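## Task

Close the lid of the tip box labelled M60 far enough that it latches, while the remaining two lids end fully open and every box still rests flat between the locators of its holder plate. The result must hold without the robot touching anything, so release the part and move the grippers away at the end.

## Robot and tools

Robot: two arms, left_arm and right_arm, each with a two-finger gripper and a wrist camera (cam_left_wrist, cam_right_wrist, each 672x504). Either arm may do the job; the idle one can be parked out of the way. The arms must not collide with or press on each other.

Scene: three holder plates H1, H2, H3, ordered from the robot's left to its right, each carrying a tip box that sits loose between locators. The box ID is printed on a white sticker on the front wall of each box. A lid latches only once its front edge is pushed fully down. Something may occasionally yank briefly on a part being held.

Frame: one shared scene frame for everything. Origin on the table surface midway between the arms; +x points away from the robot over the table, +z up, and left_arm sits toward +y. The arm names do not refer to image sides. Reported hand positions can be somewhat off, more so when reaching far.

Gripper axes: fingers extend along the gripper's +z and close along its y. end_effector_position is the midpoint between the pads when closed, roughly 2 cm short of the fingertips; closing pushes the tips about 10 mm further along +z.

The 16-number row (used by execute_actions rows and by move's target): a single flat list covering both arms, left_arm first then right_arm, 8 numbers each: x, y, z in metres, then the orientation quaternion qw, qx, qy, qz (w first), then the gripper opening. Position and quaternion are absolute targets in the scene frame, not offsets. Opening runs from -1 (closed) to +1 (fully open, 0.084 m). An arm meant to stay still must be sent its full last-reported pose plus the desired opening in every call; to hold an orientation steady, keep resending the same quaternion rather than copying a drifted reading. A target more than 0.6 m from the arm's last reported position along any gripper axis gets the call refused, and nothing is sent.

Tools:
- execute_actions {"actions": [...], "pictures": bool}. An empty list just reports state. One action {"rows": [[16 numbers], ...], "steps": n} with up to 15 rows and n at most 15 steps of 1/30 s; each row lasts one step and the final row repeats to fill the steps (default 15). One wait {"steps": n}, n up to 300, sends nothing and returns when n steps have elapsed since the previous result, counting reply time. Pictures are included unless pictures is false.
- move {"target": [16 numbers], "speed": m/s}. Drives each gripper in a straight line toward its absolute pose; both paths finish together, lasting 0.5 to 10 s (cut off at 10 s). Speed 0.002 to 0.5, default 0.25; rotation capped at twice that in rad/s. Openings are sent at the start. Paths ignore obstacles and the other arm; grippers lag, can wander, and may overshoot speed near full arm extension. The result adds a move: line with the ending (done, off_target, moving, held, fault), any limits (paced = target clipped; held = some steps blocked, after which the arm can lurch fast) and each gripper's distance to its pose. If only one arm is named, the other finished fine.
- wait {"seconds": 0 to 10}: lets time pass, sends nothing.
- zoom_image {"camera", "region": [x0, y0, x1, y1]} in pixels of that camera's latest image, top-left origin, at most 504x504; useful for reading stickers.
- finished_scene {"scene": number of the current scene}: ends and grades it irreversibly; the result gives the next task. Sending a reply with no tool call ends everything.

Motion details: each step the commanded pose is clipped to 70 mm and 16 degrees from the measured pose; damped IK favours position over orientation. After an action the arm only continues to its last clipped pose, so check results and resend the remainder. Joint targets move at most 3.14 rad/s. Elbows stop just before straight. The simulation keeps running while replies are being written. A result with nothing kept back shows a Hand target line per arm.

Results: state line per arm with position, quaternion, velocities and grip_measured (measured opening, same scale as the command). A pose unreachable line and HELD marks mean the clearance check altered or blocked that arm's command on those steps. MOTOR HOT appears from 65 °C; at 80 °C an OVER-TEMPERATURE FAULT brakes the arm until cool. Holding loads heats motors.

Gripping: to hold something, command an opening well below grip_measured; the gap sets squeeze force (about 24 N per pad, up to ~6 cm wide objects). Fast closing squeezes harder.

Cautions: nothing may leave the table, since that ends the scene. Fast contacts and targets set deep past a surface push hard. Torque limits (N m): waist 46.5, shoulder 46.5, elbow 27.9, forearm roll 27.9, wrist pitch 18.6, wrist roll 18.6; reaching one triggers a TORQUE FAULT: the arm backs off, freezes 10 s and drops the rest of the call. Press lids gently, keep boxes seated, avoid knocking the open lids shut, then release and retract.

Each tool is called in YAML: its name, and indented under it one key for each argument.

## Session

move:
  target: [0.44,0.10,0.42,0,0.0,1,0,-1,0.1781,-0.4293,0.1882,0.286,0.051,0.861,0.418,1]

Scene clock: 4.10 s of 7200.00 s.
left_arm: end_effector_position=(+0.4419, +0.1018, +0.4200) grip_measured=-1.00 end_effector_quat_wxyz=(+0.002, -0.002, +1.000, +0.004) end_effector_velocity=(+0.001, -0.000, +0.002) end_effector_angular_velocity=(+0.006, +0.009, +0.001) | right_arm: end_effector_position=(+0.2175, -0.2643, +0.2570) grip_measured=+1.00 end_effector_quat_wxyz=(+0.303, +0.039, +0.945, +0.116) end_effector_velocity=(-0.000, -0.000, +0.000) end_effector_angular_velocity=(+0.001, -0.001, +0.000)
Joint positions: left_arm=[-0.323  0.406 -2.24   0.009  1.836 -3.663  0.   ] | right_arm=[ 1.097 -2.06  -0.025 -0.393  1.541 -2.16   0.084]
Joint velocities: left_arm=[ 0.     0.035 -0.061  0.001  0.037  0.     0.   ] | right_arm=[-0.    -0.001 -0.001 -0.     0.    -0.     0.   ]
Motor temperatures (°C, as the motors report them): left_arm=[31 31 31 32 35 36] | right_arm=[33 33 35 32 33 31]
Hand target (left_arm): +0.442, +0.102, +0.420; +0.001, -0.002, +1.000, +0.004
Hand target (right_arm): +0.218, -0.264, +0.257; +0.303, +0.039, +0.945, +0.116
Off the commanded pose (left_arm): 0.003 m, 1 deg.
Off the commanded pose (right_arm): 0.183 m, 36 deg; position and orientation clipped at the last step of the last action.
move: held (right_arm); limits=paced,held; held on 57 of 123 steps (right_arm), including the last (right_arm)
pose unreachable (right arm): on one or more control steps of this call this arm could not follow its commanded pose, so it was not sent that pose on those steps. On the call's last step it was still not sent that pose. It may still have moved: this result reports where it is.
cause: the commanded pose would bring two parts of the arm too close to each other (joints 2 (shoulder) to 6 (wrist roll) lie between them).
camera_calibration (this result's frames):
cam_left_wrist: T_world_to_cam=[[0.00506908, 0.999944, 0.00934203, -0.0733303], [0.99998, -0.00503278, -0.00390568, -0.369071], [-0.00385845, 0.00936164, -0.999949, 0.552427], [0, 0, 0, 1]] pos_world=[0.371567, 0.0662971, 0.551642]
cam_right_wrist: T_world_to_cam=[[0.00730025, 0.969587, 0.244637, 0.23022], [0.828948, -0.142695, 0.540818, -0.285931], [0.559279, 0.198843, -0.804779, 0.264863], [0, 0, 0, 1]] pos_world=[0.0872093, -0.316685, 0.311472]

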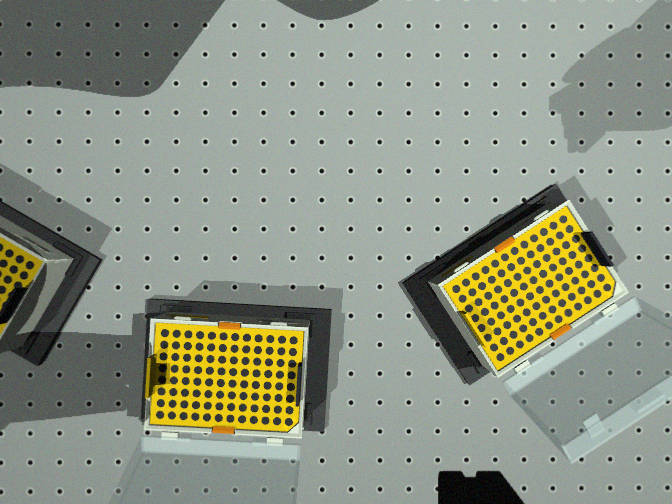

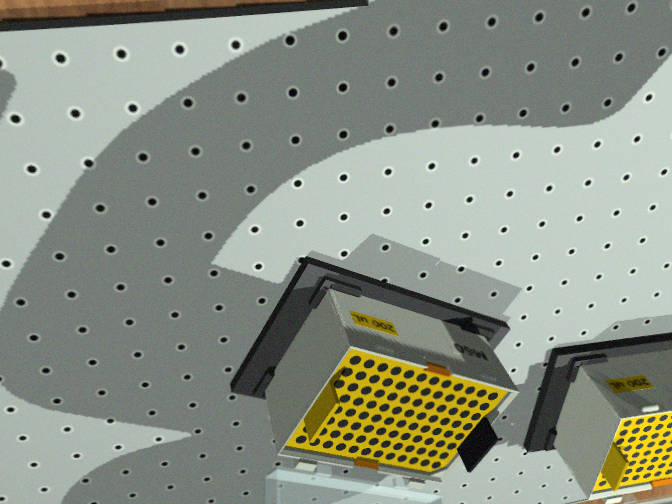

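move:
  target: [0.30,0.35,0.35,0,0.0,1,0,-1,0.45,-0.2,0.40,0,0,1,0,-1]

Scene clock: 10.07 s of 7200.00 s.
left_arm: end_effector_position=(+0.2992, +0.3501, +0.3506) grip_measured=-1.00 end_effector_quat_wxyz=(-0.001, +0.000, +1.000, -0.001) end_effector_velocity=(+0.000, +0.000, +0.001) end_effector_angular_velocity=(-0.000, -0.001, +0.000) | right_arm: end_effector_position=(+0.4491, -0.2003, +0.4008) grip_measured=-1.00 end_effector_quat_wxyz=(+0.000, +0.000, +1.000, +0.001) end_effector_velocity=(+0.000, +0.000, -0.000) end_effector_angular_velocity=(-0.003, +0.011, -0.000)
Joint positions: left_arm=[ 0.132 -0.493 -1.025 -0.001  1.519 -3.205  0.   ] | right_arm=[ 0.464 -0.123 -1.503  0.002  1.624 -2.776  0.   ]
Joint velocities: left_arm=[ 0.001 -0.    -0.001 -0.     0.     0.001  0.   ] | right_arm=[-0.001  0.012 -0.014  0.001  0.013 -0.     0.   ]
Motor temperatures (°C, as the motors report them): left_arm=[31 32 33 32 36 36] | right_arm=[33 33 37 32 34 31]
Hand target (left_arm): +0.299, +0.350, +0.351; -0.001, +0.000, +1.000, -0.001
Hand target (right_arm): +0.449, -0.200, +0.401; -0.000, +0.000, +1.000, +0.001
Off the commanded pose (left_arm): 0.001 m, 0 deg.
Off the commanded pose (right_arm): 0.001 m, 0 deg.
move: done; limits=paced
camera_calibration (this result's frames):
cam_left_wrist: T_world_to_cam=[[0.00938477, 0.999956, 0.000477407, -0.318485], [0.999914, -0.00937998, -0.00920826, -0.221939], [-0.00920337, 0.000563783, -0.999957, 0.484825], [0, 0, 0, 1]] pos_world=[0.229371, 0.316115, 0.482912]
cam_right_wrist: T_world_to_cam=[[0.00381444, 0.99999, 0.00234601, 0.236013], [0.999637, -0.00375054, -0.0266666, -0.36792], [-0.0266575, 0.00244688, -0.999642, 0.540206], [0, 0, 0, 1]] pos_world=[0.381286, -0.238713, 0.529648]

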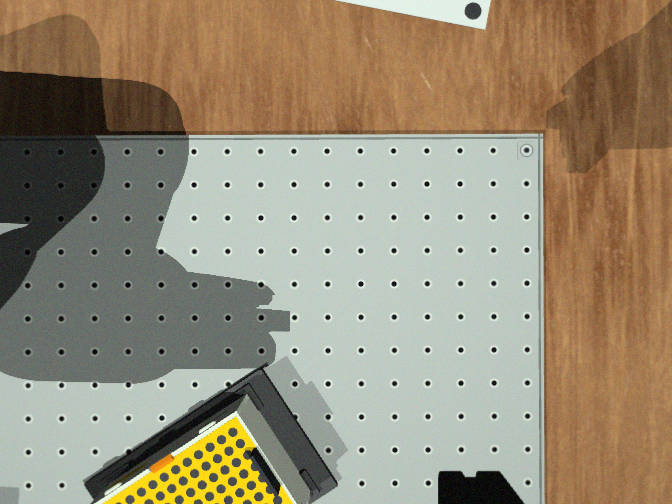

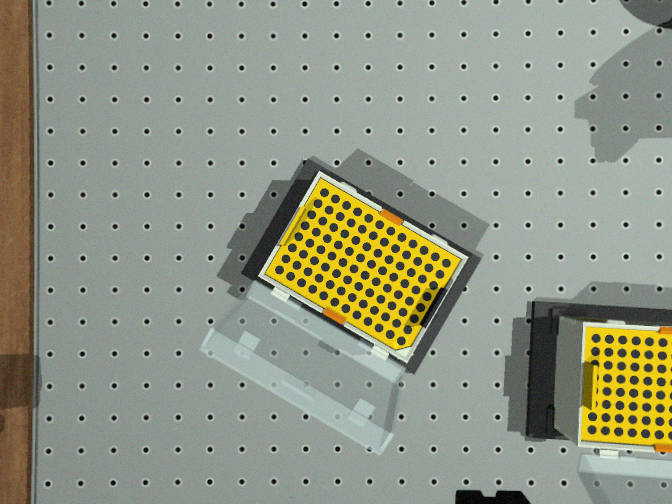

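move:
  target: [0.30,0.35,0.35,0,0.0,1,0,-1,0.522,-0.289,0.14,0,0,1,0,-1]

move:
  target: [0.30,0.35,0.35,0,0.0,1,0,-1,0.435,-0.242,0.15,0,0,1,0,-1]
  speed: 0.08

move:
  target: [0.30,0.35,0.35,0,0.0,1,0,-1,0.362,-0.202,0.15,0,0,1,0,-1]

move:
  target: [0.30,0.35,0.35,0,0.0,1,0,-1,0.36,-0.201,0.085,0,0,1,0,-1]
  speed: 0.03

move:
  target: [0.30,0.35,0.35,0,0.0,1,0,-1,0.28,-0.2,0.17,0.42,0,0.907,0,-1]

Scene clock: 27.23 s of 7200.00 s.
left_arm: end_effector_position=(+0.3000, +0.3500, +0.3500) grip_measured=-1.00 end_effector_quat_wxyz=(+0.000, +0.000, +1.000, -0.000) end_effector_velocity=(+0.000, +0.000, +0.001) end_effector_angular_velocity=(-0.000, -0.002, -0.000) | right_arm: end_effector_position=(+0.5220, -0.2888, +0.1409) grip_measured=-1.00 end_effector_quat_wxyz=(+0.001, +0.000, +1.000, +0.000) end_effector_velocity=(-0.001, -0.001, -0.004) end_effector_angular_velocity=(-0.001, +0.008, +0.000)
Joint positions: left_arm=[ 0.131 -0.492 -1.024  0.     1.515 -3.207  0.   ] | right_arm=[ 0.237  0.122 -1.027 -0.     0.903 -3.003  0.   ]
Joint velocities: left_arm=[ 0.    -0.001 -0.001 -0.    -0.001  0.001  0.   ] | right_arm=[-0.002  0.007  0.003  0.    -0.002 -0.002  0.   ]
Motor temperatures (°C, as the motors report them): left_arm=[31 32 36 32 36 36] | right_arm=[33 34 42 32 34 31]
Hand target (left_arm): +0.300, +0.350, +0.350; +0.000, +0.000, +1.000, +0.000
Hand target (right_arm): +0.522, -0.289, +0.140; +0.000, +0.000, +1.000, -0.000
Off the commanded pose (left_arm): 0.000 m, 0 deg.
Off the commanded pose (right_arm): 0.001 m, 0 deg.
After step 90, 12.47 s passed at rest.
move: done
camera_calibration (this result's frames):
cam_left_wrist: T_world_to_cam=[[0.00845156, 0.999963, 0.00152095, -0.318462], [0.999936, -0.00843994, -0.00749003, -0.223689], [-0.00747692, 0.00158416, -0.999971, 0.483401], [0, 0, 0, 1]] pos_world=[0.22998, 0.315796, 0.482196]
cam_right_wrist: T_world_to_cam=[[0.00403748, 0.999992, -0.0000672215, 0.325052], [0.999652, -0.00403786, -0.0260495, -0.448241], [-0.0260496, 0.0000379762, -0.999661, 0.28151], [0, 0, 0, 1]] pos_world=[0.454106, -0.32687, 0.26976]

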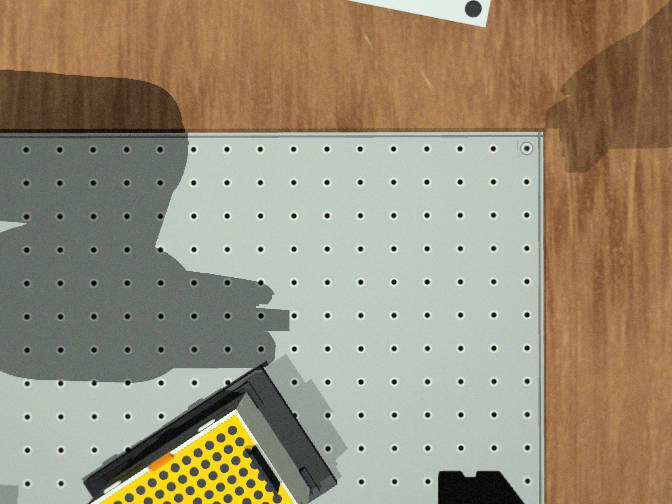

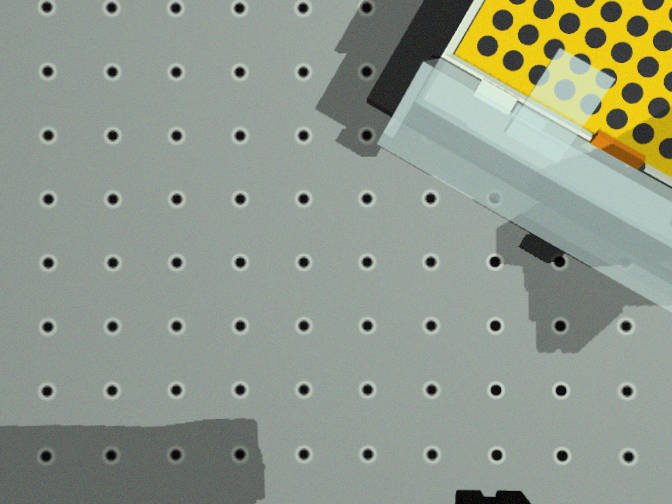

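Scene clock: 28.90 s of 7200.00 s.
left_arm: end_effector_position=(+0.3000, +0.3500, +0.3500) grip_measured=-1.00 end_effector_quat_wxyz=(-0.000, +0.000, +1.000, +0.000) end_effector_velocity=(+0.000, +0.000, +0.001) end_effector_angular_velocity=(-0.000, -0.002, -0.000) | right_arm: end_effector_position=(+0.4351, -0.2423, +0.1498) grip_measured=-1.00 end_effector_quat_wxyz=(-0.000, +0.000, +1.000, -0.000) end_effector_velocity=(-0.002, +0.000, -0.000) end_effector_angular_velocity=(-0.001, +0.001, +0.000)
Joint positions: left_arm=[ 0.131 -0.492 -1.024  0.     1.515 -3.207  0.   ] | right_arm=[ 0.381 -0.135 -0.756 -0.     0.892 -2.86   0.   ]
Joint velocities: left_arm=[ 0.001 -0.001 -0.001 -0.     0.     0.001  0.   ] | right_arm=[ 0.002 -0.003  0.004 -0.     0.001  0.002  0.   ]
Motor temperatures (°C, as the motors report them): left_arm=[31 32 36 32 36 36] | right_arm=[33 34 42 32 34 31]
Hand target (left_arm): +0.300, +0.350, +0.350; -0.000, -0.000, +1.000, +0.000
Hand target (right_arm): +0.435, -0.242, +0.150; -0.000, +0.000, +1.000, -0.000
Off the commanded pose (left_arm): 0.000 m, 0 deg.
Off the commanded pose (right_arm): 0.000 m, 0 deg.
move: done
camera_calibration (this result's frames):
cam_left_wrist: T_world_to_cam=[[0.00844488, 0.999963, 0.00152168, -0.31846], [0.999936, -0.00843324, -0.00749729, -0.22369], [-0.00748418, 0.0015849, -0.999971, 0.483403], [0, 0, 0, 1]] pos_world=[0.229983, 0.315796, 0.482197]
cam_right_wrist: T_world_to_cam=[[0.00362976, 0.999993, -0.000295666, 0.279202], [0.999609, -0.00363656, -0.0277391, -0.360517], [-0.02774, -0.000194863, -0.999615, 0.288857], [0, 0, 0, 1]] pos_world=[0.367376, -0.280455, 0.278828]

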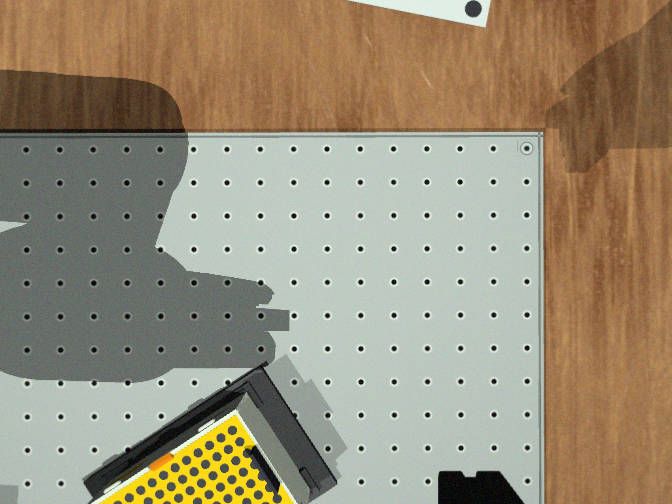

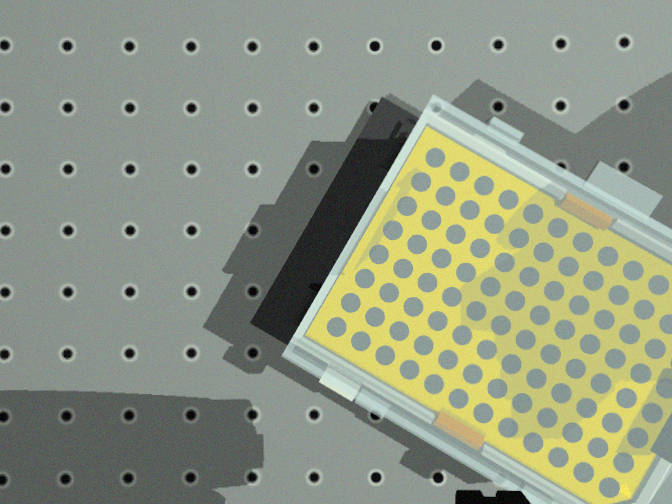

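Scene clock: 29.83 s of 7200.00 s.
left_arm: end_effector_position=(+0.3000, +0.3500, +0.3500) grip_measured=-1.00 end_effector_quat_wxyz=(+0.000, +0.000, +1.000, -0.000) end_effector_velocity=(+0.000, -0.000, +0.000) end_effector_angular_velocity=(-0.000, -0.001, -0.003) | right_arm: end_effector_position=(+0.3622, -0.2024, +0.1498) grip_measured=-1.00 end_effector_quat_wxyz=(-0.000, +0.000, +1.000, -0.000) end_effector_velocity=(-0.002, +0.001, -0.000) end_effector_angular_velocity=(-0.001, +0.000, -0.001)
Joint positions: left_arm=[ 0.131 -0.492 -1.024  0.     1.515 -3.207  0.   ] | right_arm=[ 0.548 -0.327 -0.573 -0.     0.9   -2.692  0.   ]
Joint velocities: left_arm=[-0.001  0.    -0.001 -0.     0.     0.002  0.   ] | right_arm=[ 0.004 -0.004  0.004 -0.001  0.001  0.006  0.   ]
Motor temperatures (°C, as the motors report them): left_arm=[31 32 36 32 36 36] | right_arm=[33 34 42 32 34 31]
Hand target (left_arm): +0.300, +0.350, +0.350; +0.000, -0.000, +1.000, +0.000
Hand target (right_arm): +0.362, -0.202, +0.150; -0.000, -0.000, +1.000, -0.000
Off the commanded pose (left_arm): 0.000 m, 0 deg.
Off the commanded pose (right_arm): 0.000 m, 0 deg.
move: done
camera_calibration (this result's frames):
cam_left_wrist: T_world_to_cam=[[0.00844487, 0.999963, 0.00152153, -0.31846], [0.999936, -0.00843324, -0.00749719, -0.22369], [-0.00748408, 0.00158474, -0.999971, 0.483403], [0, 0, 0, 1]] pos_world=[0.229983, 0.315796, 0.482197]
cam_right_wrist: T_world_to_cam=[[0.00375738, 0.999993, -0.000305407, 0.239452], [0.999607, -0.00376442, -0.0277871, -0.287558], [-0.027788, -0.00020088, -0.999614, 0.286887], [0, 0, 0, 1]] pos_world=[0.294518, -0.240475, 0.278859]

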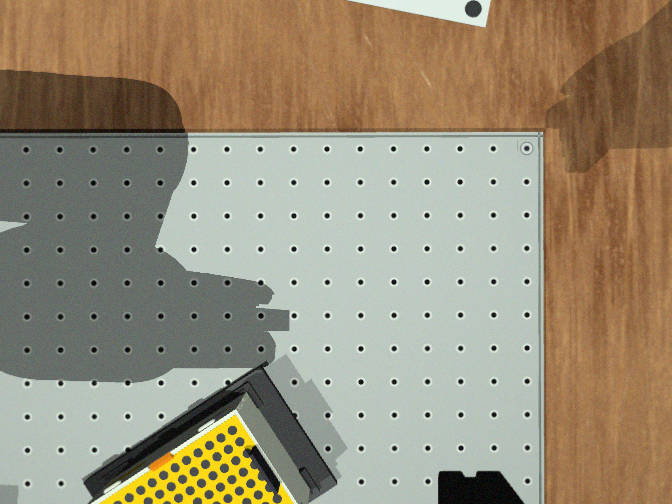

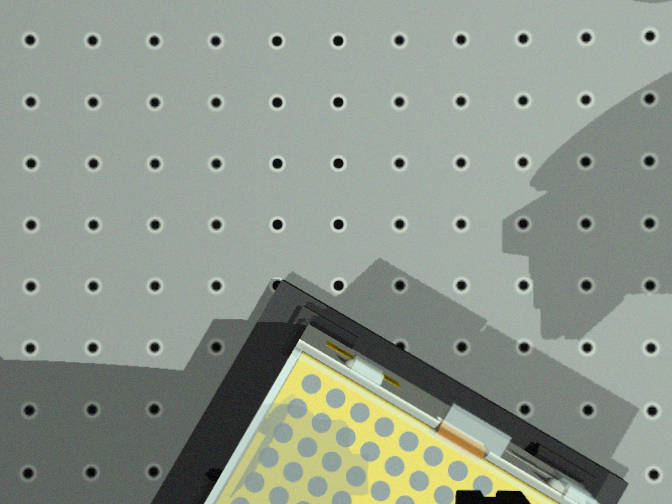

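Scene clock: 32.30 s of 7200.00 s.
left_arm: end_effector_position=(+0.3000, +0.3500, +0.3500) grip_measured=-1.00 end_effector_quat_wxyz=(+0.000, +0.000, +1.000, -0.000) end_effector_velocity=(+0.000, -0.001, +0.000) end_effector_angular_velocity=(-0.000, -0.002, -0.001) | right_arm: end_effector_position=(+0.3783, -0.1921, +0.1073) grip_measured=-1.00 end_effector_quat_wxyz=(+0.026, +0.000, +1.000, +0.013) end_effector_velocity=(+0.001, +0.001, -0.000) end_effector_angular_velocity=(+0.001, -0.002, -0.001)
Joint positions: left_arm=[ 0.131 -0.492 -1.024  0.     1.515 -3.207  0.   ] | right_arm=[ 0.554 -0.209 -0.525 -0.     0.676 -2.686  0.   ]
Joint velocities: left_arm=[-0.002 -0.001  0.    -0.    -0.002 -0.001  0.   ] | right_arm=[-0.     0.004 -0.003 -0.    -0.004  0.001  0.   ]
Motor temperatures (°C, as the motors report them): left_arm=[31 32 36 32 36 36] | right_arm=[33 34 42 32 34 31]
Hand target (left_arm): +0.300, +0.350, +0.350; -0.000, +0.000, +1.000, -0.000
Hand target (right_arm): +0.360, -0.201, +0.086; -0.000, +0.000, +1.000, -0.000
Off the commanded pose (left_arm): 0.000 m, 0 deg.
Off the commanded pose (right_arm): 0.030 m, 3 deg.
move: off_target (right_arm)
camera_calibration (this result's frames):
cam_left_wrist: T_world_to_cam=[[0.00844487, 0.999963, 0.00152153, -0.31846], [0.999936, -0.00843323, -0.00749723, -0.22369], [-0.00748412, 0.00158474, -0.999971, 0.483403], [0, 0, 0, 1]] pos_world=[0.229983, 0.315796, 0.482197]
cam_right_wrist: T_world_to_cam=[[0.00305691, 0.999677, 0.0252132, 0.226596], [0.999698, -0.00367007, 0.0243086, -0.310438], [0.0243933, 0.0251313, -0.999387, 0.229921], [0, 0, 0, 1]] pos_world=[0.304043, -0.23344, 0.231613]

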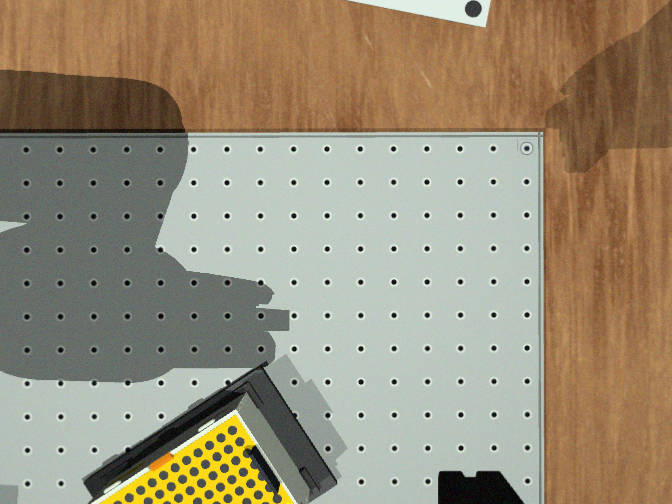

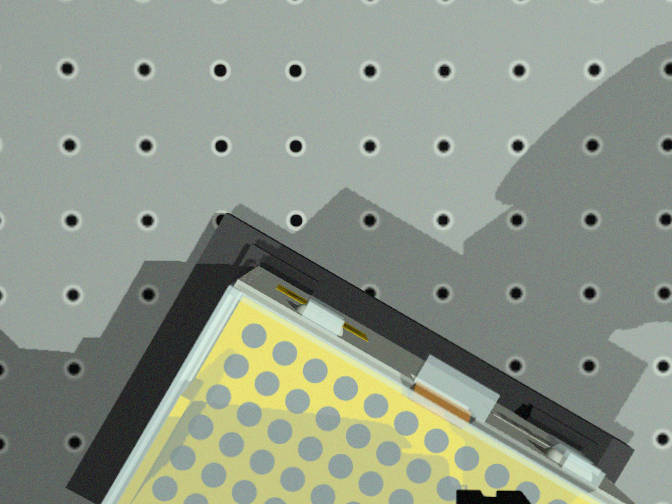

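Scene clock: 34.67 s of 7200.00 s.
left_arm: end_effector_position=(+0.3000, +0.3500, +0.3500) grip_measured=-1.00 end_effector_quat_wxyz=(+0.000, -0.000, +1.000, -0.000) end_effector_velocity=(-0.000, +0.000, +0.000) end_effector_angular_velocity=(-0.000, +0.001, +0.001) | right_arm: end_effector_position=(+0.2807, -0.2001, +0.1690) grip_measured=-1.00 end_effector_quat_wxyz=(+0.420, -0.001, +0.908, -0.001) end_effector_velocity=(-0.002, -0.001, +0.001) end_effector_angular_velocity=(-0.003, -0.003, -0.003)
Joint positions: left_arm=[ 0.131 -0.492 -1.024  0.     1.515 -3.207  0.   ] | right_arm=[ 1.146 -1.236  0.107 -1.001  0.901 -1.53   0.   ]
Joint velocities: left_arm=[ 0.001  0.    -0.001 -0.     0.002  0.     0.   ] | right_arm=[ 0.025 -0.018  0.003  0.007  0.032  0.001  0.   ]
Motor temperatures (°C, as the motors report them): left_arm=[31 32 36 32 36 36] | right_arm=[33 34 42 32 34 31]
Hand target (left_arm): +0.300, +0.350, +0.350; -0.000, -0.000, +1.000, +0.000
Hand target (right_arm): +0.280, -0.200, +0.169; +0.420, -0.001, +0.908, -0.001
Off the commanded pose (left_arm): 0.000 m, 0 deg.
Off the commanded pose (right_arm): 0.001 m, 0 deg.
move: done
camera_calibration (this result's frames):
cam_left_wrist: T_world_to_cam=[[0.00844484, 0.999963, 0.00152141, -0.31846], [0.999936, -0.00843321, -0.00749716, -0.22369], [-0.00748406, 0.00158462, -0.999971, 0.483403], [0, 0, 0, 1]] pos_world=[0.229983, 0.315796, 0.482197]
cam_right_wrist: T_world_to_cam=[[0.00208404, 0.999998, 0.000591695, 0.237776], [0.668585, -0.00183337, 0.743633, -0.242635], [0.743633, -0.00115417, -0.668587, 0.0311305], [0, 0, 0, 1]] pos_world=[0.138577, -0.238184, 0.201105]

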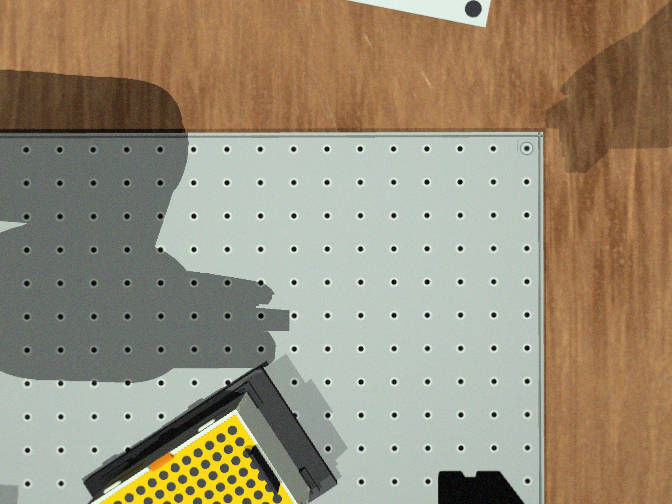

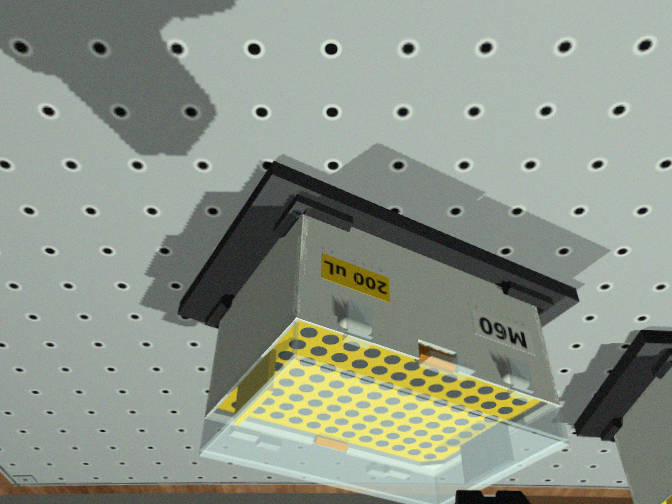

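finished_scene:
  scene: 2

The scene is finished: the task was done.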